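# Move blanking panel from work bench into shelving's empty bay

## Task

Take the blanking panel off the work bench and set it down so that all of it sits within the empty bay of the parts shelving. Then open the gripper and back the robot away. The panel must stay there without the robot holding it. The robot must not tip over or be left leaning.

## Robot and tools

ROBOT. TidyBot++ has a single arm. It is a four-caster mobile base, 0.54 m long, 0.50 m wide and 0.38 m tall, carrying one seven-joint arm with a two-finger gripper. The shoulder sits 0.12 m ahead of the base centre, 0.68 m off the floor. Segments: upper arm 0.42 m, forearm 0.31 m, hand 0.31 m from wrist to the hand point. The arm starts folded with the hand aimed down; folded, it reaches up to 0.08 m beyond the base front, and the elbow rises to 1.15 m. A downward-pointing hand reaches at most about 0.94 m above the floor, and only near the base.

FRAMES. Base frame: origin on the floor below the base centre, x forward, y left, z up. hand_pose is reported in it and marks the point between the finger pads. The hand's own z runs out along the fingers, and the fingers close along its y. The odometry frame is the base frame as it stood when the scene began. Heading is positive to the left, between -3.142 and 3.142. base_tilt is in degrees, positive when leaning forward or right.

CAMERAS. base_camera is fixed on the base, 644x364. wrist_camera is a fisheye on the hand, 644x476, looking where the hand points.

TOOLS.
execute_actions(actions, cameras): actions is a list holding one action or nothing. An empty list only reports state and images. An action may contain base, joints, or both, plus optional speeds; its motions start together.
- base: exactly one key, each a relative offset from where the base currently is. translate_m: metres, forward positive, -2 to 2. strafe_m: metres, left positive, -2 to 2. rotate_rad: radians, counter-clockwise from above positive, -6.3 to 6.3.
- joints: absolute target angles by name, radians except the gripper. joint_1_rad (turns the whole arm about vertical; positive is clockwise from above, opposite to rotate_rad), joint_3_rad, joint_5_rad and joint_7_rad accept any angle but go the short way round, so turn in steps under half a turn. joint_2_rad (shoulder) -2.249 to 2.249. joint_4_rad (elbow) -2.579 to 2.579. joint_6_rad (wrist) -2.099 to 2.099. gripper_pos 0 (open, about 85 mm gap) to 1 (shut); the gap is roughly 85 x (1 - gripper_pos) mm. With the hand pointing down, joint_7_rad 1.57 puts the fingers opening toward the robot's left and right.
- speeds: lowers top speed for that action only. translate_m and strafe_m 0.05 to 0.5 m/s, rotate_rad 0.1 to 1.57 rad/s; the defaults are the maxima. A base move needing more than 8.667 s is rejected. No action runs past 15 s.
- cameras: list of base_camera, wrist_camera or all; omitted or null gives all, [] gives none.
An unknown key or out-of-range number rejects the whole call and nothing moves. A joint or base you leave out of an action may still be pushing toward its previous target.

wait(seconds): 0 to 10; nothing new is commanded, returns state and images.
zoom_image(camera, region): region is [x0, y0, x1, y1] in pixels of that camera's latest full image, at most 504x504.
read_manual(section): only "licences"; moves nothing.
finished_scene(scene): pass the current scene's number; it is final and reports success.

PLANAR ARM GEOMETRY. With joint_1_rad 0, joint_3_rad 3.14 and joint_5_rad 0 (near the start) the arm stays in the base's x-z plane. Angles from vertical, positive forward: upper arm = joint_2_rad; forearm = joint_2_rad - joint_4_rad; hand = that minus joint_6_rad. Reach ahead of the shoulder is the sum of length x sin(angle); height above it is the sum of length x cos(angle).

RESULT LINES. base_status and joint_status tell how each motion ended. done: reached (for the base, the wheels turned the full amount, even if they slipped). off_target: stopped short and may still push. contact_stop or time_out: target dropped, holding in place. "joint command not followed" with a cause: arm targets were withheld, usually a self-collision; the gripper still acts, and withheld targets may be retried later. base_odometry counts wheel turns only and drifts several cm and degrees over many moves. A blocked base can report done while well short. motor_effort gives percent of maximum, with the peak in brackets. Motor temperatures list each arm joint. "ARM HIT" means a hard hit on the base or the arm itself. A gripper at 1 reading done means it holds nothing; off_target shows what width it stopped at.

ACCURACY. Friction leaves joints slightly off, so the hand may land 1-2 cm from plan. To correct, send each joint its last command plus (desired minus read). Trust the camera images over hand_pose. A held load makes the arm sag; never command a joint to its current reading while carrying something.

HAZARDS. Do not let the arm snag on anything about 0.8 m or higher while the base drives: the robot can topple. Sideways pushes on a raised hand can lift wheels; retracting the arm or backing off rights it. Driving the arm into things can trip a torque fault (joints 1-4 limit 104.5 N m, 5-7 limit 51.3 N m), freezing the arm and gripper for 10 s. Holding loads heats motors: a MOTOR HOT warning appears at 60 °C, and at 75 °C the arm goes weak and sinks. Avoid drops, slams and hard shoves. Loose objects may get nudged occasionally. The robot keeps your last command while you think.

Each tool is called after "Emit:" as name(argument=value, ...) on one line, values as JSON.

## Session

Emit:
execute_actions(actions=[])

Scene clock: 0.00 s.
Motor temperatures (°C, as the motors report them): [33 32 28 31 41 37 44]
base_odometry: x=+0.000 y=+0.000 heading=+0.000 (m, m, rad; odometry frame)
base_tilt: forward=-0.2 right=-0.1 (deg)
base_status: not commanded
joint_positions: joint_1_rad=+0.006 joint_2_rad=-0.348 joint_3_rad=+3.137 joint_4_rad=-2.548 joint_5_rad=+0.004 joint_6_rad=-0.856 joint_7_rad=+1.549 gripper_pos=+0.000
joint_status: not commanded
motor_effort: joint_1_rad=+0 joint_2_rad=-3 joint_3_rad=+0 joint_4_rad=+13 joint_5_rad=-1 joint_6_rad=+0 joint_7_rad=-1 (%)
hand_pose: x=+0.2561 y=-0.0001 z=+0.5821 quat_wxyz=(+0.002, +0.999, -0.011, +0.043) (m; base frame)
pictures: base_camera, wrist_camera
camera_calibration (this result's frames):
wrist_camera: T_world_to_cam=[[-0.0208139, -0.997995, 0.0597674, -0.03795], [-0.995801, 0.0153636, -0.0902456, 0.368019], [0.0891465, -0.0613948, -0.994125, 0.690876], [0, 0, 0, 1]] pos_world=[0.304094, -0.00111181, 0.722298]
Images, in order (width x height): base_camera 644x364, wrist_camera 644x476.

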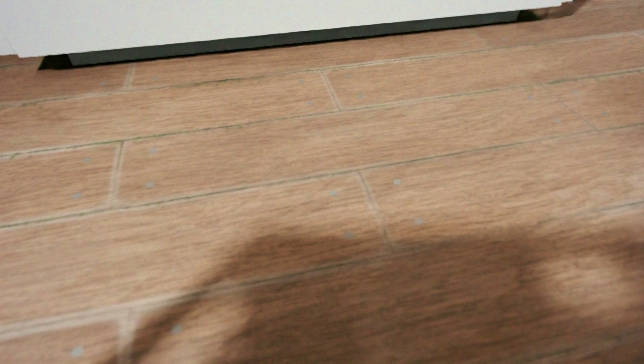

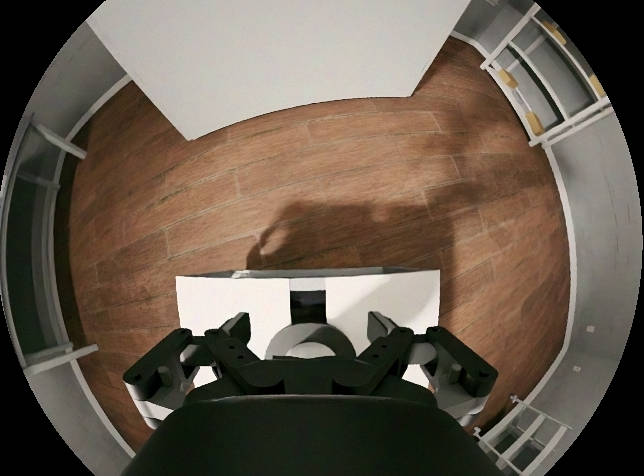

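Emit:
execute_actions(actions=[{"joints":{"joint_1_rad":-1.6,"joint_2_rad":-0.1,"joint_4_rad":-1.5,"joint_6_rad":-0.5}}], cameras=["wrist_camera"])

Emit:
execute_actions(actions=[{"joints":{"joint_1_rad":1.0}}], cameras=["wrist_camera"])

Scene clock: 5.50 s.
Motor temperatures (°C, as the motors report them): [33 32 28 31 41 37 44]
base_odometry: x=+0.000 y=+0.000 heading=+0.000 (m, m, rad; odometry frame)
base_tilt: forward=-0.2 right=-0.1 (deg)
base_status: not commanded
joint_positions: joint_1_rad=-1.592 joint_2_rad=-0.121 joint_3_rad=+3.137 joint_4_rad=-1.522 joint_5_rad=+0.004 joint_6_rad=-0.535 joint_7_rad=+1.549 gripper_pos=+0.000
joint_status: all done
motor_effort: joint_1_rad=+0(1) joint_2_rad=-17(17) joint_3_rad=+0(1) joint_4_rad=+19(19) joint_5_rad=-2(1) joint_6_rad=+7(8) joint_7_rad=-1(0) (%)
hand_pose: x=+0.1041 y=+0.5495 z=+1.0418 quat_wxyz=(-0.409, +0.581, +0.584, +0.393) (m; base frame)
pictures: wrist_camera
camera_calibration (this result's frames):
wrist_camera: T_world_to_cam=[[0.999383, -0.0339029, 0.00920818, -0.103417], [-0.00332762, -0.352283, -0.935888, 1.2294], [0.0349732, 0.935279, -0.352178, -0.0156033], [0, 0, 0, 1]] pos_world=[0.10799, 0.444183, 1.14603]
Images, in order (width x height): wrist_camera 644x476.

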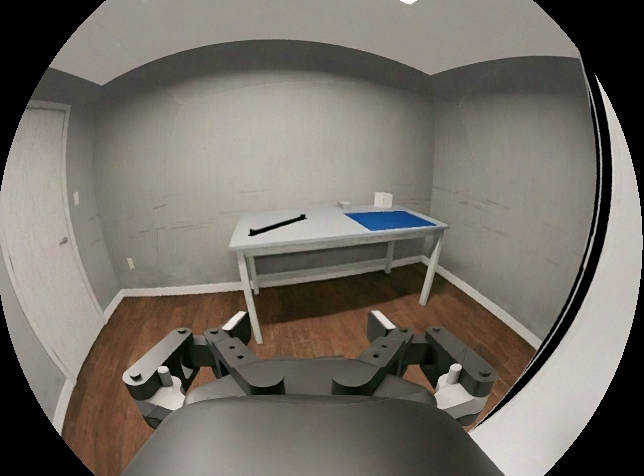

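Scene clock: 9.03 s.
Motor temperatures (°C, as the motors report them): [33 32 28 31 41 37 44]
base_odometry: x=+0.000 y=+0.000 heading=+0.000 (m, m, rad; odometry frame)
base_tilt: forward=-0.2 right=-0.1 (deg)
base_status: not commanded
joint_positions: joint_1_rad=+0.992 joint_2_rad=-0.113 joint_3_rad=+3.137 joint_4_rad=-1.522 joint_5_rad=+0.004 joint_6_rad=-0.535 joint_7_rad=+1.549 gripper_pos=+0.000
joint_status: all done
motor_effort: joint_1_rad=+0(2) joint_2_rad=-16(18) joint_3_rad=+0(1) joint_4_rad=+20(20) joint_5_rad=-1(0) joint_6_rad=+7(7) joint_7_rad=-1(2) (%)
hand_pose: x=+0.4241 y=-0.4610 z=+1.0370 quat_wxyz=(+0.264, +0.724, -0.399, +0.498) (m; base frame)
pictures: wrist_camera
camera_calibration (this result's frames):
wrist_camera: T_world_to_cam=[[-0.865953, -0.500032, 0.00968881, 0.118231], [-0.188011, 0.307522, -0.932782, 1.24926], [0.463442, -0.809567, -0.36031, -0.0610462], [0, 0, 0, 1]] pos_world=[0.365547, -0.374475, 1.14214]
Images, in order (width x height): wrist_camera 644x476.

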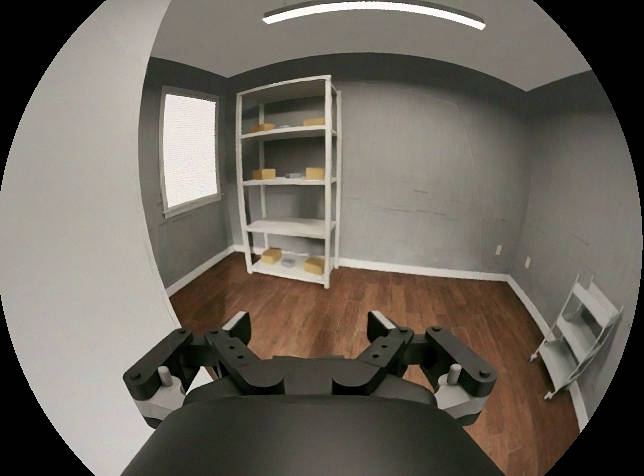

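Emit:
execute_actions(actions=[{"base":{"rotate_rad":1.81},"joints":{"joint_1_rad":0,"joint_2_rad":0.0,"joint_4_rad":-1.2,"joint_6_rad":-1.2}}], cameras=[])

Emit:
execute_actions(actions=[{"base":{"strafe_m":-0.34}}], cameras=[])

Emit:
execute_actions(actions=[{"base":{"translate_m":1.0}}])

Scene clock: 22.47 s.
Motor temperatures (°C, as the motors report them): [33 32 28 32 41 37 44]
base_odometry: x=+0.000 y=+0.000 heading=+1.810 (m, m, rad; odometry frame)
base_tilt: forward=-0.2 right=-0.1 (deg)
base_status: done
joint_positions: joint_1_rad=+0.000 joint_2_rad=-0.002 joint_3_rad=+3.129 joint_4_rad=-1.224 joint_5_rad=+0.004 joint_6_rad=-1.164 joint_7_rad=+1.549 gripper_pos=+0.000
joint_status: all done
motor_effort: joint_1_rad=+1(3) joint_2_rad=-18(27) joint_3_rad=-1(4) joint_4_rad=+18(21) joint_5_rad=-1(1) joint_6_rad=+6(8) joint_7_rad=-1(2) (%)
hand_pose: x=+0.6268 y=+0.0064 z=+0.9832 quat_wxyz=(-0.004, +0.930, -0.004, +0.369) (m; base frame)
pictures: none
No camera images: the call's "cameras" was empty. Leave "cameras" out to get every camera's image.

Scene clock: 24.50 s.
Motor temperatures (°C, as the motors report them): [33 32 28 32 41 37 44]
base_odometry: x=+0.330 y=+0.081 heading=+1.810 (m, m, rad; odometry frame)
base_tilt: forward=-0.2 right=-0.1 (deg)
base_status: done
joint_positions: joint_1_rad=+0.002 joint_2_rad=-0.002 joint_3_rad=+3.134 joint_4_rad=-1.224 joint_5_rad=+0.004 joint_6_rad=-1.164 joint_7_rad=+1.549 gripper_pos=+0.000
joint_status: not commanded
motor_effort: joint_1_rad=+1(2) joint_2_rad=-19(19) joint_3_rad=+0(2) joint_4_rad=+18(18) joint_5_rad=-1(0) joint_6_rad=+5(6) joint_7_rad=-1(2) (%)
hand_pose: x=+0.6269 y=+0.0028 z=+0.9833 quat_wxyz=(-0.003, +0.930, -0.008, +0.369) (m; base frame)
pictures: none
No camera images: the call's "cameras" was empty. Leave "cameras" out to get every camera's image.

Scene clock: 27.87 s.
Motor temperatures (°C, as the motors report them): [33 32 28 32 41 37 44]
base_odometry: x=+0.094 y=+1.053 heading=+1.810 (m, m, rad; odometry frame)
base_tilt: forward=-0.2 right=-0.1 (deg)
base_status: done
joint_positions: joint_1_rad=+0.002 joint_2_rad=+0.000 joint_3_rad=+3.134 joint_4_rad=-1.221 joint_5_rad=+0.004 joint_6_rad=-1.167 joint_7_rad=+1.549 gripper_pos=+0.000
joint_status: not commanded
motor_effort: joint_1_rad=+1(0) joint_2_rad=-19(21) joint_3_rad=-1(0) joint_4_rad=+18(19) joint_5_rad=-1(1) joint_6_rad=+6(6) joint_7_rad=-1(1) (%)
hand_pose: x=+0.6272 y=+0.0028 z=+0.9834 quat_wxyz=(-0.003, +0.930, -0.008, +0.368) (m; base frame)
pictures: base_camera, wrist_camera
camera_calibration (this result's frames):
wrist_camera: T_world_to_cam=[[-0.0470904, -0.998322, 0.0337063, -0.00924665], [-0.72567, 0.0110021, -0.687955, 1.19213], [0.686429, -0.0568558, -0.72497, 0.417671], [0, 0, 0, 1]] pos_world=[0.577957, 0.0013999, 1.12324]
Images, in order (width x height): base_camera 644x364, wrist_camera 644x476.

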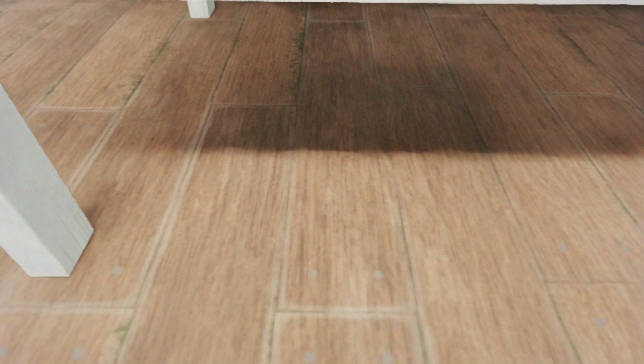

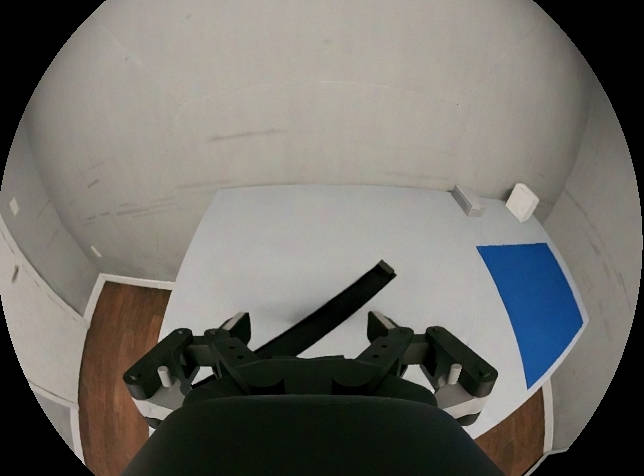

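Emit:
execute_actions(actions=[{"base":{"strafe_m":-0.05},"joints":{"joint_1_rad":-0.168,"joint_2_rad":0.3,"joint_4_rad":-0.75,"joint_6_rad":-1.94,"joint_7_rad":0.39,"gripper_pos":0.1}}], cameras=[])

Emit:
execute_actions(actions=[{"base":{"translate_m":0.1},"joints":{"joint_2_rad":0.45,"joint_6_rad":-1.97}}])

Scene clock: 37.40 s.
Motor temperatures (°C, as the motors report them): [33 32 28 32 41 37 44]
base_odometry: x=+0.142 y=+1.065 heading=+1.810 (m, m, rad; odometry frame)
base_tilt: forward=-0.2 right=-0.1 (deg)
base_status: done
joint_positions: joint_1_rad=-0.157 joint_2_rad=+0.286 joint_3_rad=+3.136 joint_4_rad=-0.774 joint_5_rad=+0.004 joint_6_rad=-1.907 joint_7_rad=+0.405 gripper_pos=+0.100
joint_status: all done
motor_effort: joint_1_rad=+1(2) joint_2_rad=-25(25) joint_3_rad=-1(2) joint_4_rad=+14(18) joint_5_rad=-1(0) joint_6_rad=+1(6) joint_7_rad=+0(2) (%)
hand_pose: x=+0.5602 y=+0.0719 z=+0.9327 quat_wxyz=(-0.053, +0.873, -0.480, +0.070) (m; base frame)
pictures: none
No camera images: the call's "cameras" was empty. Leave "cameras" out to get every camera's image.

Scene clock: 38.87 s.
Motor temperatures (°C, as the motors report them): [33 32 28 32 41 37 44]
base_odometry: x=+0.119 y=+1.162 heading=+1.810 (m, m, rad; odometry frame)
base_tilt: forward=-0.2 right=-0.1 (deg)
base_status: done
joint_positions: joint_1_rad=-0.158 joint_2_rad=+0.456 joint_3_rad=+3.136 joint_4_rad=-0.768 joint_5_rad=+0.004 joint_6_rad=-1.933 joint_7_rad=+0.405 gripper_pos=+0.100
joint_status: all done
motor_effort: joint_1_rad=+1(0) joint_2_rad=-31(37) joint_3_rad=-1(1) joint_4_rad=+14(16) joint_5_rad=-1(1) joint_6_rad=+0(2) joint_7_rad=-1(1) (%)
hand_pose: x=+0.5888 y=+0.0767 z=+0.8552 quat_wxyz=(+0.006, +0.876, -0.481, -0.006) (m; base frame)
pictures: base_camera, wrist_camera
camera_calibration (this result's frames):
wrist_camera: T_world_to_cam=[[-0.838706, -0.539858, 0.0715965, 0.465583], [-0.541254, 0.840859, -0.000114955, 0.314738], [-0.0601405, -0.0388483, -0.997434, 1.02642], [0, 0, 0, 1]] pos_world=[0.62257, 0.026573, 0.990491]
Images, in order (width x height): base_camera 644x364, wrist_camera 644x476.

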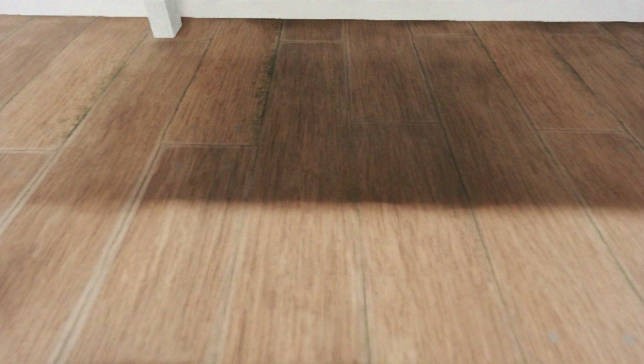

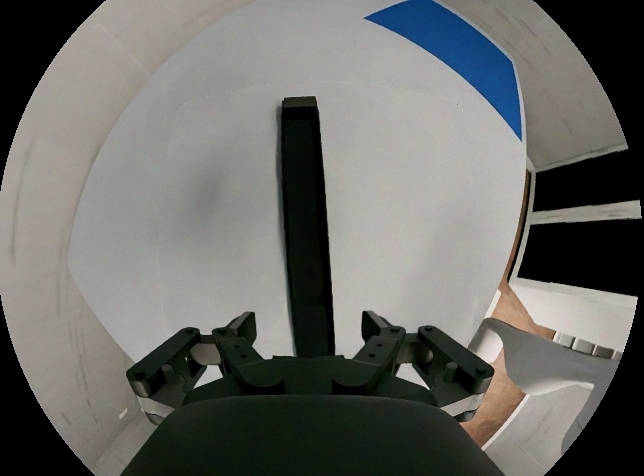

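Emit:
execute_actions(actions=[{"joints":{"joint_2_rad":0.375,"joint_4_rad":-1.01,"joint_6_rad":-1.75,"joint_7_rad":0.46}}], cameras=["wrist_camera"])

Scene clock: 45.30 s.
Motor temperatures (°C, as the motors report them): [33 32 28 32 41 37 44]
base_odometry: x=+0.119 y=+1.162 heading=+1.810 (m, m, rad; odometry frame)
base_tilt: forward=-0.2 right=-0.1 (deg)
base_status: not commanded
joint_positions: joint_1_rad=-0.158 joint_2_rad=+0.397 joint_3_rad=+3.136 joint_4_rad=-0.989 joint_5_rad=+0.004 joint_6_rad=-1.785 joint_7_rad=+0.438 gripper_pos=+0.100
joint_status: all done
motor_effort: joint_1_rad=+1(1) joint_2_rad=-29(30) joint_3_rad=-1(1) joint_4_rad=+15(15) joint_5_rad=-1(2) joint_6_rad=-1(1) joint_7_rad=-2(1) (%)
hand_pose: x=+0.5752 y=+0.0746 z=+0.8167 quat_wxyz=(+0.010, +0.884, -0.467, -0.011) (m; base frame)
pictures: wrist_camera
camera_calibration (this result's frames):
wrist_camera: T_world_to_cam=[[-0.819346, -0.567147, 0.0837672, 0.436816], [-0.568742, 0.822496, 0.00571948, 0.321578], [-0.072142, -0.0429557, -0.996469, 0.993597], [0, 0, 0, 1]] pos_world=[0.612478, 0.0259227, 0.951659]
Images, in order (width x height): wrist_camera 644x476.

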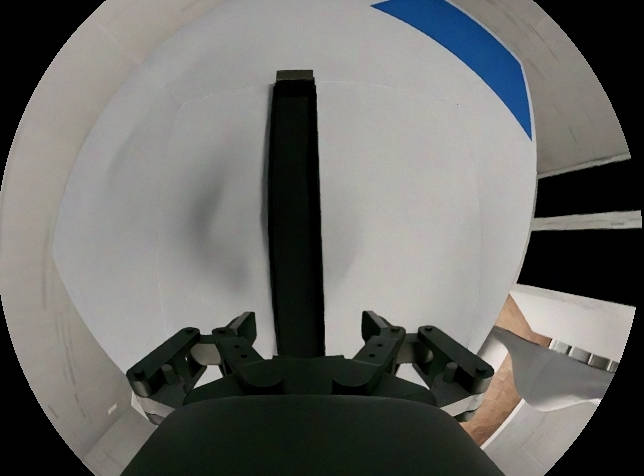

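Emit:
execute_actions(actions=[{"joints":{"joint_2_rad":0.445}}], cameras=["wrist_camera"])

Scene clock: 49.90 s.
Motor temperatures (°C, as the motors report them): [33 32 28 32 41 37 44]
base_odometry: x=+0.119 y=+1.162 heading=+1.810 (m, m, rad; odometry frame)
base_tilt: forward=-0.2 right=-0.1 (deg)
base_status: not commanded
joint_positions: joint_1_rad=-0.158 joint_2_rad=+0.436 joint_3_rad=+3.136 joint_4_rad=-0.990 joint_5_rad=+0.004 joint_6_rad=-1.785 joint_7_rad=+0.438 gripper_pos=+0.100
joint_status: all done
motor_effort: joint_1_rad=+0(1) joint_2_rad=-31(34) joint_3_rad=-1(1) joint_4_rad=+15(15) joint_5_rad=+0(1) joint_6_rad=-1(1) joint_7_rad=-2(2) (%)
hand_pose: x=+0.5798 y=+0.0754 z=+0.7979 quat_wxyz=(+0.022, +0.884, -0.466, -0.027) (m; base frame)
pictures: wrist_camera
camera_calibration (this result's frames):
wrist_camera: T_world_to_cam=[[-0.815201, -0.566488, 0.120577, 0.410748], [-0.568152, 0.822589, 0.0234617, 0.309192], [-0.112476, -0.0493801, -0.992427, 0.995813], [0, 0, 0, 1]] pos_world=[0.622515, 0.0275197, 0.931491]
Images, in order (width x height): wrist_camera 644x476.

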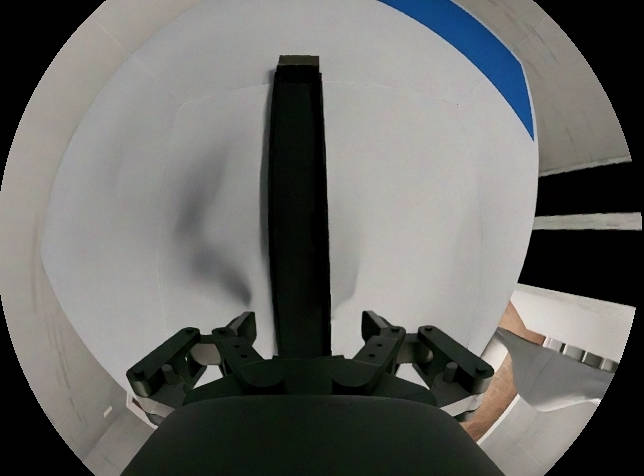

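Emit:
execute_actions(actions=[{"joints":{"joint_2_rad":0.472,"joint_6_rad":-1.715}}], cameras=["wrist_camera"])

Scene clock: 53.00 s.
Motor temperatures (°C, as the motors report them): [33 32 28 32 41 37 44]
base_odometry: x=+0.119 y=+1.162 heading=+1.810 (m, m, rad; odometry frame)
base_tilt: forward=-0.2 right=-0.1 (deg)
base_status: not commanded
joint_positions: joint_1_rad=-0.158 joint_2_rad=+0.458 joint_3_rad=+3.136 joint_4_rad=-0.990 joint_5_rad=+0.004 joint_6_rad=-1.749 joint_7_rad=+0.438 gripper_pos=+0.100
joint_status: all done
motor_effort: joint_1_rad=+2(0) joint_2_rad=-32(32) joint_3_rad=-1(1) joint_4_rad=+15(15) joint_5_rad=-1(1) joint_6_rad=+0(1) joint_7_rad=-1(2) (%)
hand_pose: x=+0.5935 y=+0.0776 z=+0.7869 quat_wxyz=(+0.017, +0.884, -0.467, -0.021) (m; base frame)
pictures: wrist_camera
camera_calibration (this result's frames):
wrist_camera: T_world_to_cam=[[-0.816865, -0.566839, 0.106891, 0.436292], [-0.568517, 0.822495, 0.0170285, 0.320688], [-0.09757, -0.0468596, -0.994125, 0.978821], [0, 0, 0, 1]] pos_world=[0.634212, 0.0294101, 0.920973]
Images, in order (width x height): wrist_camera 644x476.

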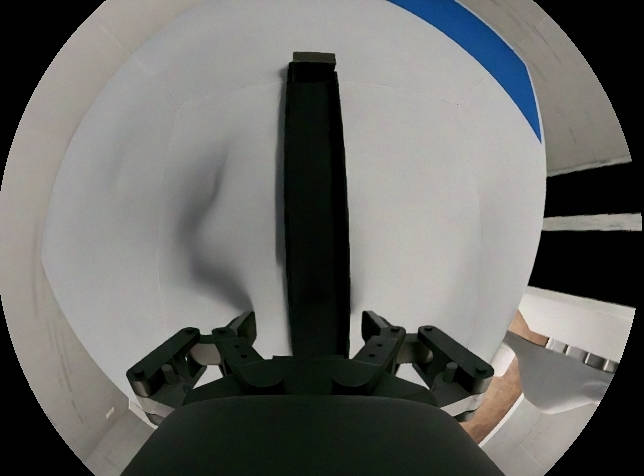

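At table level. Close.

Emit:
execute_actions(actions=[{"joints":{"gripper_pos":1}}], cameras=["wrist_camera"])

Emit:
execute_actions(actions=[{"joints":{"joint_2_rad":0.3}}], cameras=["wrist_camera"])

Scene clock: 56.53 s.
Motor temperatures (°C, as the motors report them): [33 32 28 32 41 37 44]
base_odometry: x=+0.119 y=+1.162 heading=+1.810 (m, m, rad; odometry frame)
base_tilt: forward=-0.2 right=-0.1 (deg)
base_status: not commanded
joint_positions: joint_1_rad=-0.158 joint_2_rad=+0.455 joint_3_rad=+3.136 joint_4_rad=-0.991 joint_5_rad=+0.004 joint_6_rad=-1.748 joint_7_rad=+0.439 gripper_pos=+0.551
joint_status: gripper_pos off_target (ended at +0.551, target +1.000)
motor_effort: joint_1_rad=+0(1) joint_2_rad=-30(32) joint_3_rad=+0(1) joint_4_rad=+14(15) joint_5_rad=-1(1) joint_6_rad=-1(1) joint_7_rad=-2(1) (%)
hand_pose: x=+0.5932 y=+0.0776 z=+0.7879 quat_wxyz=(+0.017, +0.884, -0.466, -0.020) (m; base frame)
pictures: wrist_camera
camera_calibration (this result's frames):
wrist_camera: T_world_to_cam=[[-0.816489, -0.567771, 0.104788, 0.437415], [-0.569449, 0.821869, 0.016076, 0.321889], [-0.0952499, -0.0465458, -0.994365, 0.978571], [0, 0, 0, 1]] pos_world=[0.633653, 0.0293494, 0.922045]
Images, in order (width x height): wrist_camera 644x476.

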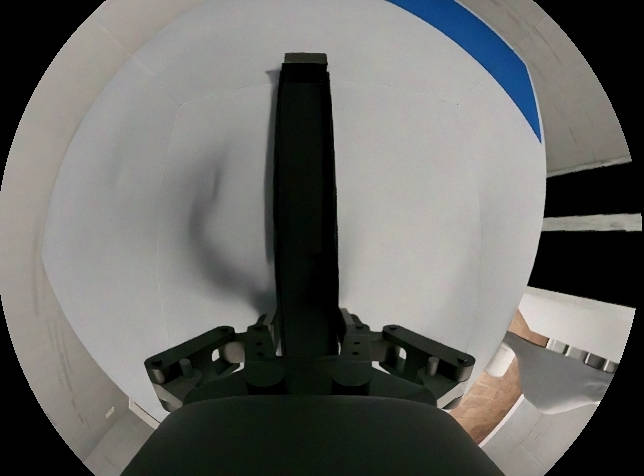

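Scene clock: 57.70 s.
Motor temperatures (°C, as the motors report them): [33 32 28 32 41 37 44]
base_odometry: x=+0.119 y=+1.162 heading=+1.810 (m, m, rad; odometry frame)
base_tilt: forward=-0.2 right=-0.1 (deg)
base_status: not commanded
joint_positions: joint_1_rad=-0.158 joint_2_rad=+0.302 joint_3_rad=+3.136 joint_4_rad=-0.999 joint_5_rad=+0.004 joint_6_rad=-1.748 joint_7_rad=+0.439 gripper_pos=+0.551
joint_status: all done
motor_effort: joint_1_rad=+0(0) joint_2_rad=-27(35) joint_3_rad=+0(1) joint_4_rad=+16(17) joint_5_rad=+0(1) joint_6_rad=+1(1) joint_7_rad=-1(1) (%)
hand_pose: x=+0.5698 y=+0.0738 z=+0.8575 quat_wxyz=(-0.027, +0.884, -0.466, +0.038) (m; base frame)
pictures: wrist_camera
camera_calibration (this result's frames):
wrist_camera: T_world_to_cam=[[-0.822139, -0.568683, -0.0262192, 0.524456], [-0.567237, 0.822214, -0.0469784, 0.363261], [0.0482736, -0.0237503, -0.998552, 0.96553], [0, 0, 0, 1]] pos_world=[0.590621, 0.0225028, 0.994948]
Images, in order (width x height): wrist_camera 644x476.

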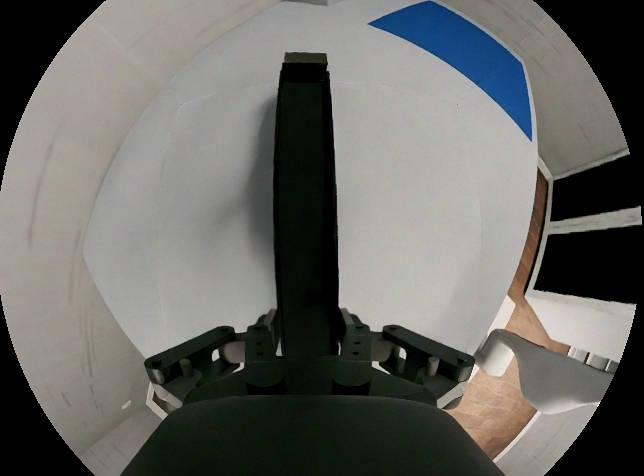

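Emit:
execute_actions(actions=[{"base":{"translate_m":-0.5},"joints":{"joint_2_rad":0.22}}], cameras=[])

Emit:
execute_actions(actions=[{"base":{"translate_m":-1.8},"joints":{"joint_1_rad":0,"joint_2_rad":0.3,"joint_4_rad":-1.5,"joint_6_rad":-1.33,"joint_7_rad":-0.02}}], cameras=[])

Emit:
execute_actions(actions=[{"base":{"rotate_rad":3.14},"speeds":{"rotate_rad":1.0}}])

Scene clock: 74.43 s.
Motor temperatures (°C, as the motors report them): [33 33 28 32 41 37 44]
base_odometry: x=+0.237 y=+0.676 heading=+1.810 (m, m, rad; odometry frame)
base_tilt: forward=-0.2 right=-0.1 (deg)
base_status: done
joint_positions: joint_1_rad=-0.162 joint_2_rad=+0.224 joint_3_rad=+3.136 joint_4_rad=-0.999 joint_5_rad=+0.004 joint_6_rad=-1.747 joint_7_rad=+0.439 gripper_pos=+0.551
joint_status: all done
motor_effort: joint_1_rad=+1(3) joint_2_rad=-23(33) joint_3_rad=+0(1) joint_4_rad=+16(17) joint_5_rad=-1(1) joint_6_rad=+2(2) joint_7_rad=-1(2) (%)
hand_pose: x=+0.5550 y=+0.0731 z=+0.8924 quat_wxyz=(-0.051, +0.882, -0.463, +0.069) (m; base frame)
pictures: none
No camera images: the call's "cameras" was empty. Leave "cameras" out to get every camera's image.

Scene clock: 79.40 s.
Motor temperatures (°C, as the motors report them): [33 33 28 32 41 37 44]
base_odometry: x=+0.665 y=-1.072 heading=+1.810 (m, m, rad; odometry frame)
base_tilt: forward=-0.2 right=-0.1 (deg)
base_status: done
joint_positions: joint_1_rad=-0.011 joint_2_rad=+0.295 joint_3_rad=+3.136 joint_4_rad=-1.484 joint_5_rad=+0.004 joint_6_rad=-1.366 joint_7_rad=+0.000 gripper_pos=+0.551
joint_status: all done
motor_effort: joint_1_rad=+1(1) joint_2_rad=-27(31) joint_3_rad=-1(1) joint_4_rad=+15(16) joint_5_rad=+0(1) joint_6_rad=+0(1) joint_7_rad=-1(2) (%)
hand_pose: x=+0.5478 y=+0.0069 z=+0.7081 quat_wxyz=(+0.002, +0.713, -0.701, +0.000) (m; base frame)
pictures: none
No camera images: the call's "cameras" was empty. Leave "cameras" out to get every camera's image.

Scene clock: 83.63 s.
Motor temperatures (°C, as the motors report them): [33 33 28 32 41 37 44]
base_odometry: x=+0.665 y=-1.072 heading=-1.333 (m, m, rad; odometry frame)
base_tilt: forward=-0.2 right=-0.1 (deg)
base_status: done
joint_positions: joint_1_rad=-0.003 joint_2_rad=+0.295 joint_3_rad=+3.136 joint_4_rad=-1.484 joint_5_rad=+0.004 joint_6_rad=-1.364 joint_7_rad=+0.000 gripper_pos=+0.551
joint_status: not commanded
motor_effort: joint_1_rad=+1(4) joint_2_rad=-26(28) joint_3_rad=-1(3) joint_4_rad=+15(15) joint_5_rad=-1(0) joint_6_rad=-1(1) joint_7_rad=-1(2) (%)
hand_pose: x=+0.5485 y=+0.0035 z=+0.7081 quat_wxyz=(+0.001, +0.710, -0.704, +0.001) (m; base frame)
pictures: base_camera, wrist_camera
camera_calibration (this result's frames):
wrist_camera: T_world_to_cam=[[-0.998235, -0.0143112, 0.0576338, 0.498297], [-0.0147721, 0.999862, -0.00757961, 0.0704055], [-0.0575174, -0.00841761, -0.998309, 0.873545], [0, 0, 0, 1]] pos_world=[0.548702, -0.0559114, 0.843883]
Images, in order (width x height): base_camera 644x364, wrist_camera 644x476.

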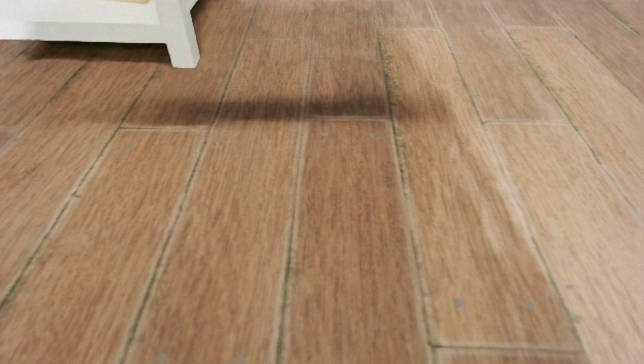

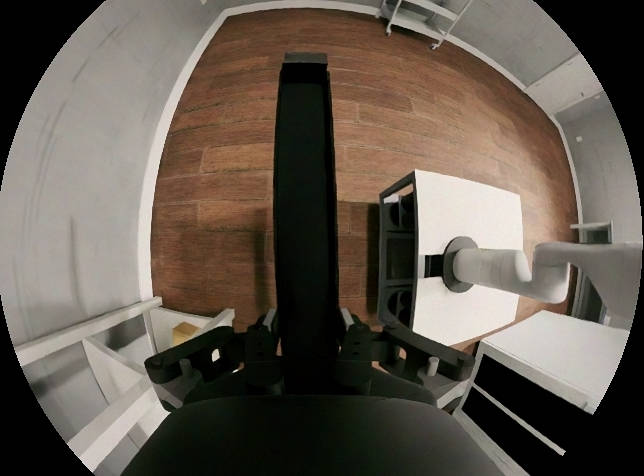

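Emit:
execute_actions(actions=[{"base":{"strafe_m":0.69},"speeds":{"strafe_m":0.3}}], cameras=[])

Emit:
execute_actions(actions=[{"joints":{"joint_2_rad":0.47,"joint_4_rad":-1.74,"joint_6_rad":-0.27}}])

Scene clock: 89.27 s.
Motor temperatures (°C, as the motors report them): [33 33 28 32 41 37 44]
base_odometry: x=+1.336 y=-0.909 heading=-1.332 (m, m, rad; odometry frame)
base_tilt: forward=-0.2 right=-0.1 (deg)
base_status: done
joint_positions: joint_1_rad=-0.002 joint_2_rad=+0.295 joint_3_rad=+3.136 joint_4_rad=-1.484 joint_5_rad=+0.004 joint_6_rad=-1.364 joint_7_rad=+0.000 gripper_pos=+0.551
joint_status: not commanded
motor_effort: joint_1_rad=+1(2) joint_2_rad=-27(27) joint_3_rad=+0(2) joint_4_rad=+16(15) joint_5_rad=-1(1) joint_6_rad=+0(0) joint_7_rad=-1(2) (%)
hand_pose: x=+0.5485 y=+0.0030 z=+0.7081 quat_wxyz=(+0.001, +0.710, -0.704, +0.001) (m; base frame)
pictures: none
No camera images: the call's "cameras" was empty. Leave "cameras" out to get every camera's image.

Scene clock: 90.73 s.
Motor temperatures (°C, as the motors report them): [33 33 28 32 41 37 44]
base_odometry: x=+1.336 y=-0.909 heading=-1.332 (m, m, rad; odometry frame)
base_tilt: forward=-0.2 right=-0.1 (deg)
base_status: not commanded
joint_positions: joint_1_rad=-0.002 joint_2_rad=+0.467 joint_3_rad=+3.136 joint_4_rad=-1.723 joint_5_rad=+0.004 joint_6_rad=-0.297 joint_7_rad=+0.000 gripper_pos=+0.551
joint_status: all done
motor_effort: joint_1_rad=+1(1) joint_2_rad=-33(34) joint_3_rad=-1(1) joint_4_rad=+16(17) joint_5_rad=-1(1) joint_6_rad=+5(5) joint_7_rad=-2(1) (%)
hand_pose: x=+0.7541 y=+0.0053 z=+0.6284 quat_wxyz=(-0.228, +0.673, -0.666, +0.227) (m; base frame)
pictures: base_camera, wrist_camera
camera_calibration (this result's frames):
wrist_camera: T_world_to_cam=[[-0.825996, -0.0135757, -0.563513, 0.968623], [-0.0106646, 0.999907, -0.00845681, 0.0685273], [0.563575, -0.00097568, -0.826064, 0.229134], [0, 0, 0, 1]] pos_world=[0.671675, -0.0551477, 0.73569]
Images, in order (width x height): base_camera 644x364, wrist_camera 644x476.

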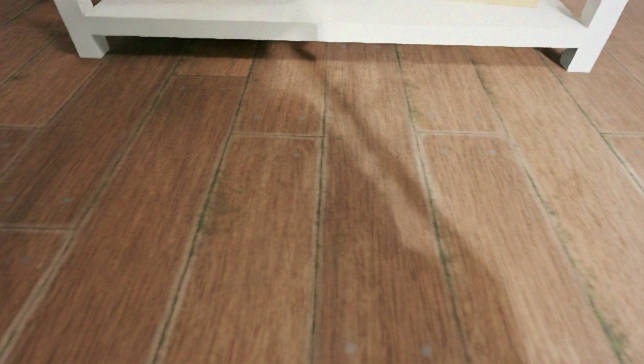

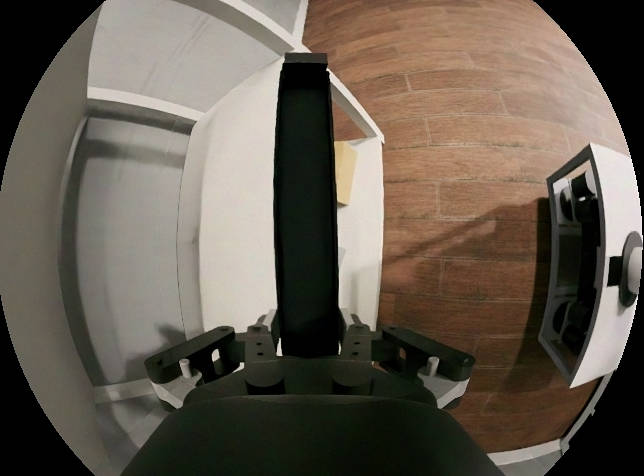

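Emit:
execute_actions(actions=[{"joints":{"joint_2_rad":0.40}}], cameras=[])

Emit:
execute_actions(actions=[{"base":{"translate_m":0.1},"speeds":{"translate_m":0.12}}])

Scene clock: 94.80 s.
Motor temperatures (°C, as the motors report them): [33 33 28 32 41 37 44]
base_odometry: x=+1.336 y=-0.909 heading=-1.332 (m, m, rad; odometry frame)
base_tilt: forward=-0.2 right=-0.1 (deg)
base_status: not commanded
joint_positions: joint_1_rad=-0.002 joint_2_rad=+0.414 joint_3_rad=+3.136 joint_4_rad=-1.724 joint_5_rad=+0.004 joint_6_rad=-0.297 joint_7_rad=+0.000 gripper_pos=+0.551
joint_status: all done
motor_effort: joint_1_rad=+1(0) joint_2_rad=-31(37) joint_3_rad=-1(0) joint_4_rad=+17(17) joint_5_rad=-1(1) joint_6_rad=+5(6) joint_7_rad=-2(2) (%)
hand_pose: x=+0.7555 y=+0.0053 z=+0.6612 quat_wxyz=(-0.245, +0.667, -0.660, +0.244) (m; base frame)
pictures: none
No camera images: the call's "cameras" was empty. Leave "cameras" out to get every camera's image.

Scene clock: 96.23 s.
Motor temperatures (°C, as the motors report them): [33 33 28 32 41 37 44]
base_odometry: x=+1.360 y=-1.006 heading=-1.332 (m, m, rad; odometry frame)
base_tilt: forward=-0.2 right=-0.1 (deg)
base_status: done
joint_positions: joint_1_rad=-0.002 joint_2_rad=+0.413 joint_3_rad=+3.136 joint_4_rad=-1.725 joint_5_rad=+0.004 joint_6_rad=-0.297 joint_7_rad=+0.000 gripper_pos=+0.551
joint_status: not commanded
motor_effort: joint_1_rad=+0(0) joint_2_rad=-32(35) joint_3_rad=-1(2) joint_4_rad=+17(18) joint_5_rad=-1(1) joint_6_rad=+5(6) joint_7_rad=-1(1) (%)
hand_pose: x=+0.7549 y=+0.0053 z=+0.6612 quat_wxyz=(-0.245, +0.667, -0.660, +0.244) (m; base frame)
pictures: base_camera, wrist_camera
camera_calibration (this result's frames):
wrist_camera: T_world_to_cam=[[-0.796281, -0.013512, -0.604776, 0.992655], [-0.0102104, 0.999908, -0.0088966, 0.0687746], [0.604841, -0.000909177, -0.796346, 0.204981], [0, 0, 0, 1]] pos_world=[0.667153, -0.0551692, 0.764182]
Images, in order (width x height): base_camera 644x364, wrist_camera 644x476.

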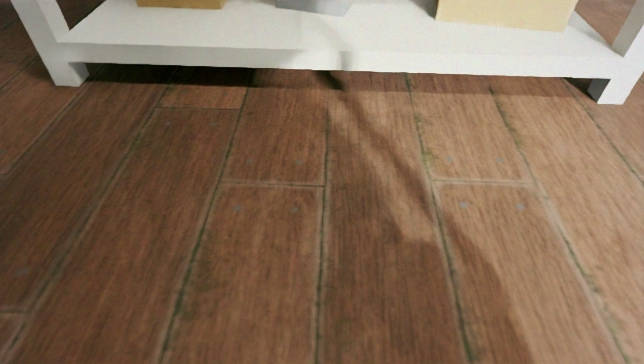

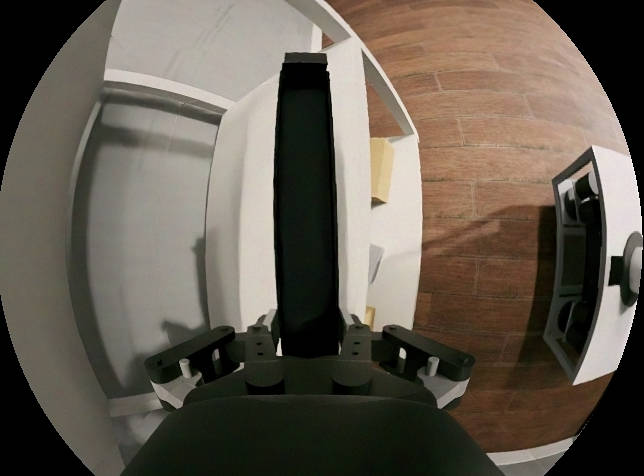

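Emit:
execute_actions(actions=[{"base":{"translate_m":0.15},"speeds":{"translate_m":0.12}}], cameras=[])

Emit:
execute_actions(actions=[{"joints":{"joint_2_rad":0.50}}])

Scene clock: 100.10 s.
Motor temperatures (°C, as the motors report them): [33 33 28 32 41 37 44]
base_odometry: x=+1.395 y=-1.152 heading=-1.332 (m, m, rad; odometry frame)
base_tilt: forward=-0.2 right=-0.1 (deg)
base_status: done
joint_positions: joint_1_rad=-0.002 joint_2_rad=+0.413 joint_3_rad=+3.136 joint_4_rad=-1.726 joint_5_rad=+0.004 joint_6_rad=-0.297 joint_7_rad=+0.000 gripper_pos=+0.551
joint_status: not commanded
motor_effort: joint_1_rad=+2(2) joint_2_rad=-32(35) joint_3_rad=-1(2) joint_4_rad=+17(18) joint_5_rad=-1(0) joint_6_rad=+5(6) joint_7_rad=-1(2) (%)
hand_pose: x=+0.7545 y=+0.0053 z=+0.6611 quat_wxyz=(-0.245, +0.667, -0.660, +0.244) (m; base frame)
pictures: none
No camera images: the call's "cameras" was empty. Leave "cameras" out to get every camera's image.

Scene clock: 101.10 s.
Motor temperatures (°C, as the motors report them): [33 33 28 32 41 37 44]
base_odometry: x=+1.395 y=-1.152 heading=-1.332 (m, m, rad; odometry frame)
base_tilt: forward=-0.2 right=-0.1 (deg)
base_status: not commanded
joint_positions: joint_1_rad=-0.002 joint_2_rad=+0.502 joint_3_rad=+3.136 joint_4_rad=-1.728 joint_5_rad=+0.004 joint_6_rad=-0.297 joint_7_rad=+0.000 gripper_pos=+0.551
joint_status: all done
motor_effort: joint_1_rad=+0(1) joint_2_rad=-33(36) joint_3_rad=-1(1) joint_4_rad=+16(17) joint_5_rad=-2(1) joint_6_rad=+5(5) joint_7_rad=-1(2) (%)
hand_pose: x=+0.7494 y=+0.0053 z=+0.6038 quat_wxyz=(-0.215, +0.677, -0.671, +0.213) (m; base frame)
pictures: base_camera, wrist_camera
camera_calibration (this result's frames):
wrist_camera: T_world_to_cam=[[-0.848127, -0.01363, -0.529618, 0.947044], [-0.0109947, 0.999907, -0.00812623, 0.0683442], [0.529679, -0.00106909, -0.848197, 0.250239], [0, 0, 0, 1]] pos_world=[0.671418, -0.0551621, 0.714379]
Images, in order (width x height): base_camera 644x364, wrist_camera 644x476.

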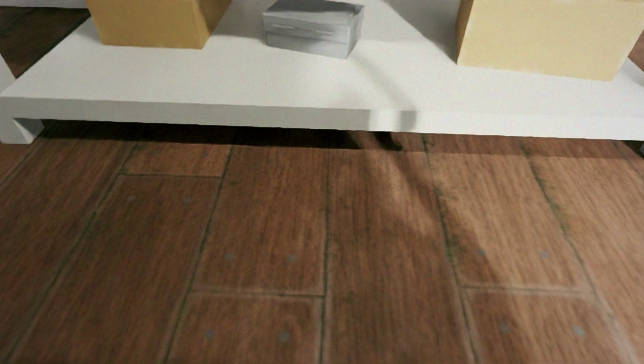

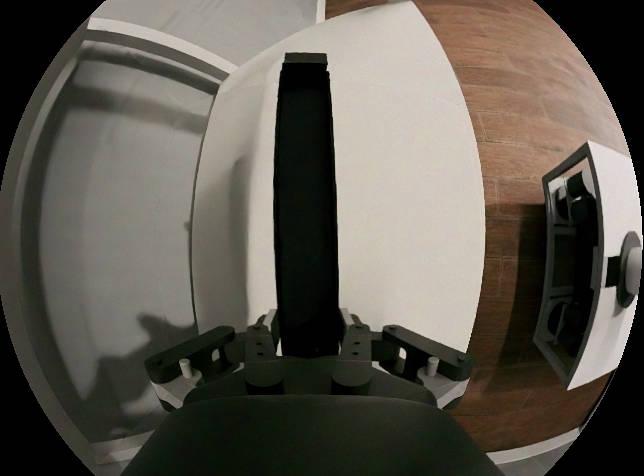

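Emit:
execute_actions(actions=[{"joints":{"joint_2_rad":0.52}}], cameras=["wrist_camera"])

Emit:
execute_actions(actions=[{"joints":{"gripper_pos":0.1}}], cameras=[])

Emit:
execute_actions(actions=[{"joints":{"joint_2_rad":0.44}}], cameras=["wrist_camera"])

Scene clock: 105.27 s.
Motor temperatures (°C, as the motors report them): [33 33 28 32 41 37 44]
base_odometry: x=+1.395 y=-1.152 heading=-1.332 (m, m, rad; odometry frame)
base_tilt: forward=-0.2 right=-0.1 (deg)
base_status: not commanded
joint_positions: joint_1_rad=-0.002 joint_2_rad=+0.512 joint_3_rad=+3.136 joint_4_rad=-1.728 joint_5_rad=+0.004 joint_6_rad=-0.297 joint_7_rad=+0.000 gripper_pos=+0.551
joint_status: all done
motor_effort: joint_1_rad=+1(0) joint_2_rad=-33(34) joint_3_rad=-1(0) joint_4_rad=+15(16) joint_5_rad=-1(0) joint_6_rad=+4(5) joint_7_rad=-2(1) (%)
hand_pose: x=+0.7486 y=+0.0053 z=+0.5977 quat_wxyz=(-0.211, +0.678, -0.672, +0.210) (m; base frame)
pictures: wrist_camera
camera_calibration (this result's frames):
wrist_camera: T_world_to_cam=[[-0.853192, -0.01364, -0.521418, 0.942056], [-0.0110722, 0.999906, -0.00803963, 0.0682943], [0.521479, -0.0010861, -0.853263, 0.254669], [0, 0, 0, 1]] pos_world=[0.671706, -0.0551616, 0.709054]
Images, in order (width x height): wrist_camera 644x476.

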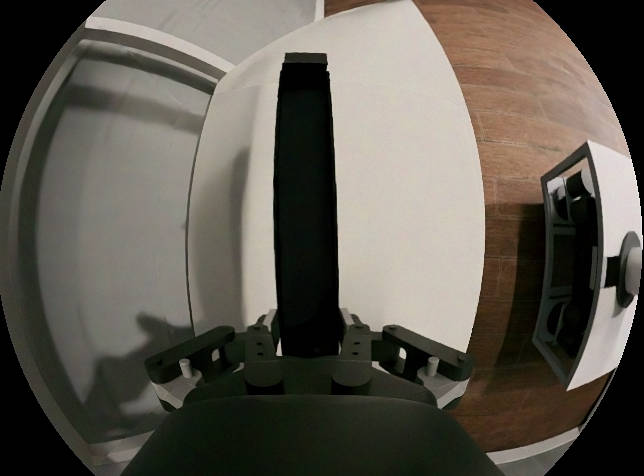

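Scene clock: 106.30 s.
Motor temperatures (°C, as the motors report them): [33 33 28 32 41 37 44]
base_odometry: x=+1.395 y=-1.152 heading=-1.332 (m, m, rad; odometry frame)
base_tilt: forward=-0.2 right=-0.1 (deg)
base_status: not commanded
joint_positions: joint_1_rad=-0.002 joint_2_rad=+0.512 joint_3_rad=+3.136 joint_4_rad=-1.728 joint_5_rad=+0.004 joint_6_rad=-0.297 joint_7_rad=+0.000 gripper_pos=+0.100
joint_status: all done
motor_effort: joint_1_rad=+1(0) joint_2_rad=-33(34) joint_3_rad=-1(1) joint_4_rad=+15(16) joint_5_rad=-1(1) joint_6_rad=+4(5) joint_7_rad=+0(1) (%)
hand_pose: x=+0.7486 y=+0.0053 z=+0.5977 quat_wxyz=(-0.211, +0.678, -0.672, +0.210) (m; base frame)
pictures: none
No camera images: the call's "cameras" was empty. Leave "cameras" out to get every camera's image.

Scene clock: 107.23 s.
Motor temperatures (°C, as the motors report them): [33 33 28 32 41 37 44]
base_odometry: x=+1.395 y=-1.152 heading=-1.332 (m, m, rad; odometry frame)
base_tilt: forward=-0.2 right=-0.1 (deg)
base_status: not commanded
joint_positions: joint_1_rad=-0.002 joint_2_rad=+0.447 joint_3_rad=+3.136 joint_4_rad=-1.728 joint_5_rad=+0.004 joint_6_rad=-0.297 joint_7_rad=+0.000 gripper_pos=+0.100
joint_status: all done
motor_effort: joint_1_rad=+1(1) joint_2_rad=-31(34) joint_3_rad=-1(1) joint_4_rad=+16(16) joint_5_rad=+0(1) joint_6_rad=+5(5) joint_7_rad=-1(1) (%)
hand_pose: x=+0.7528 y=+0.0053 z=+0.6387 quat_wxyz=(-0.233, +0.671, -0.665, +0.232) (m; base frame)
pictures: wrist_camera
camera_calibration (this result's frames):
wrist_camera: T_world_to_cam=[[-0.817647, -0.0135673, -0.57556, 0.97474], [-0.0105328, 0.999907, -0.00860715, 0.0686169], [0.575623, -0.000975322, -0.817714, 0.223989], [0, 0, 0, 1]] pos_world=[0.668783, -0.0551675, 0.744771]
Images, in order (width x height): wrist_camera 644x476.

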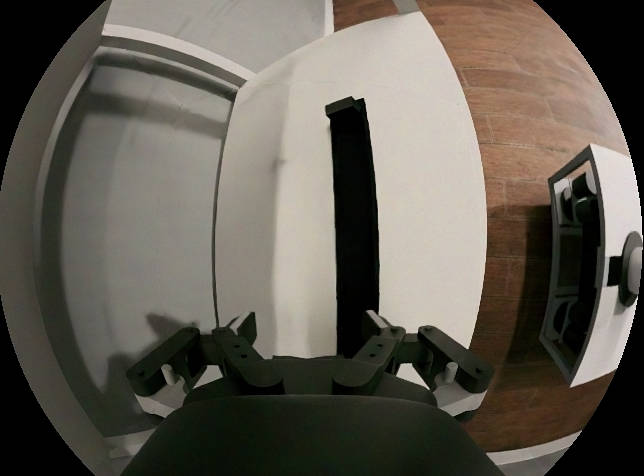

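Placed. Back out.

Emit:
execute_actions(actions=[{"base":{"translate_m":-0.24},"speeds":{"translate_m":0.2}}], cameras=["wrist_camera"])

Emit:
execute_actions(actions=[{"joints":{"joint_2_rad":-0.1,"joint_4_rad":-2.2,"joint_6_rad":-0.4,"joint_7_rad":1.57}}], cameras=["wrist_camera"])

Scene clock: 112.30 s.
Motor temperatures (°C, as the motors report them): [33 33 28 32 41 37 44]
base_odometry: x=+1.338 y=-0.919 heading=-1.331 (m, m, rad; odometry frame)
base_tilt: forward=-0.2 right=-0.1 (deg)
base_status: done
joint_positions: joint_1_rad=-0.002 joint_2_rad=+0.447 joint_3_rad=+3.136 joint_4_rad=-1.728 joint_5_rad=+0.004 joint_6_rad=-0.297 joint_7_rad=+0.000 gripper_pos=+0.100
joint_status: not commanded
motor_effort: joint_1_rad=+0(2) joint_2_rad=-33(35) joint_3_rad=-1(2) joint_4_rad=+16(16) joint_5_rad=-1(1) joint_6_rad=+5(5) joint_7_rad=-1(1) (%)
hand_pose: x=+0.7528 y=+0.0052 z=+0.6388 quat_wxyz=(-0.233, +0.671, -0.665, +0.232) (m; base frame)
pictures: wrist_camera
camera_calibration (this result's frames):
wrist_camera: T_world_to_cam=[[-0.817552, -0.0134665, -0.575697, 0.974817], [-0.0104082, 0.999909, -0.00860863, 0.0686031], [0.57576, -0.00104601, -0.817618, 0.223915], [0, 0, 0, 1]] pos_world=[0.668757, -0.0552353, 0.744867]
Images, in order (width x height): wrist_camera 644x476.

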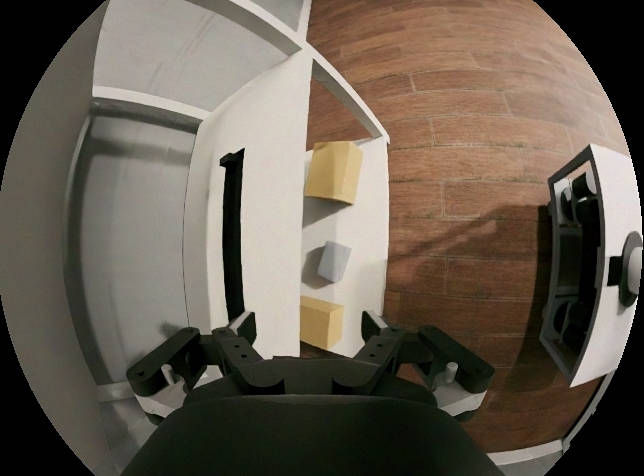

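Scene clock: 114.30 s.
Motor temperatures (°C, as the motors report them): [33 33 28 32 41 37 44]
base_odometry: x=+1.338 y=-0.919 heading=-1.331 (m, m, rad; odometry frame)
base_tilt: forward=-0.2 right=-0.1 (deg)
base_status: not commanded
joint_positions: joint_1_rad=-0.002 joint_2_rad=-0.089 joint_3_rad=+3.136 joint_4_rad=-2.179 joint_5_rad=+0.004 joint_6_rad=-0.365 joint_7_rad=+1.557 gripper_pos=+0.100
joint_status: all done
motor_effort: joint_1_rad=+0(0) joint_2_rad=-15(33) joint_3_rad=+0(0) joint_4_rad=+16(17) joint_5_rad=-1(1) joint_6_rad=+5(4) joint_7_rad=-1(1) (%)
hand_pose: x=+0.5517 y=+0.0039 z=+0.7040 quat_wxyz=(-0.002, +0.942, -0.002, +0.336) (m; base frame)
pictures: wrist_camera
camera_calibration (this result's frames):
wrist_camera: T_world_to_cam=[[-0.0334971, -0.998547, 0.0422056, -0.0157382], [-0.77052, -0.00109385, -0.637415, 0.934294], [0.636535, -0.0538718, -0.769364, 0.325749], [0, 0, 0, 1]] pos_world=[0.512014, 0.00285534, 0.846817]
Images, in order (width x height): wrist_camera 644x476.

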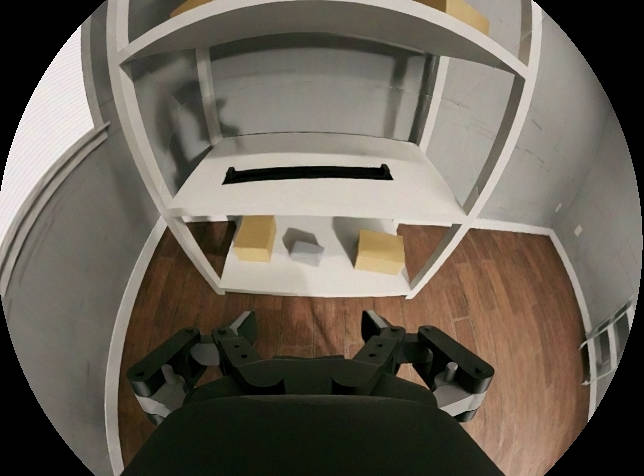

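Emit:
finished_scene(scene=2)

The scene is finished: the task was done.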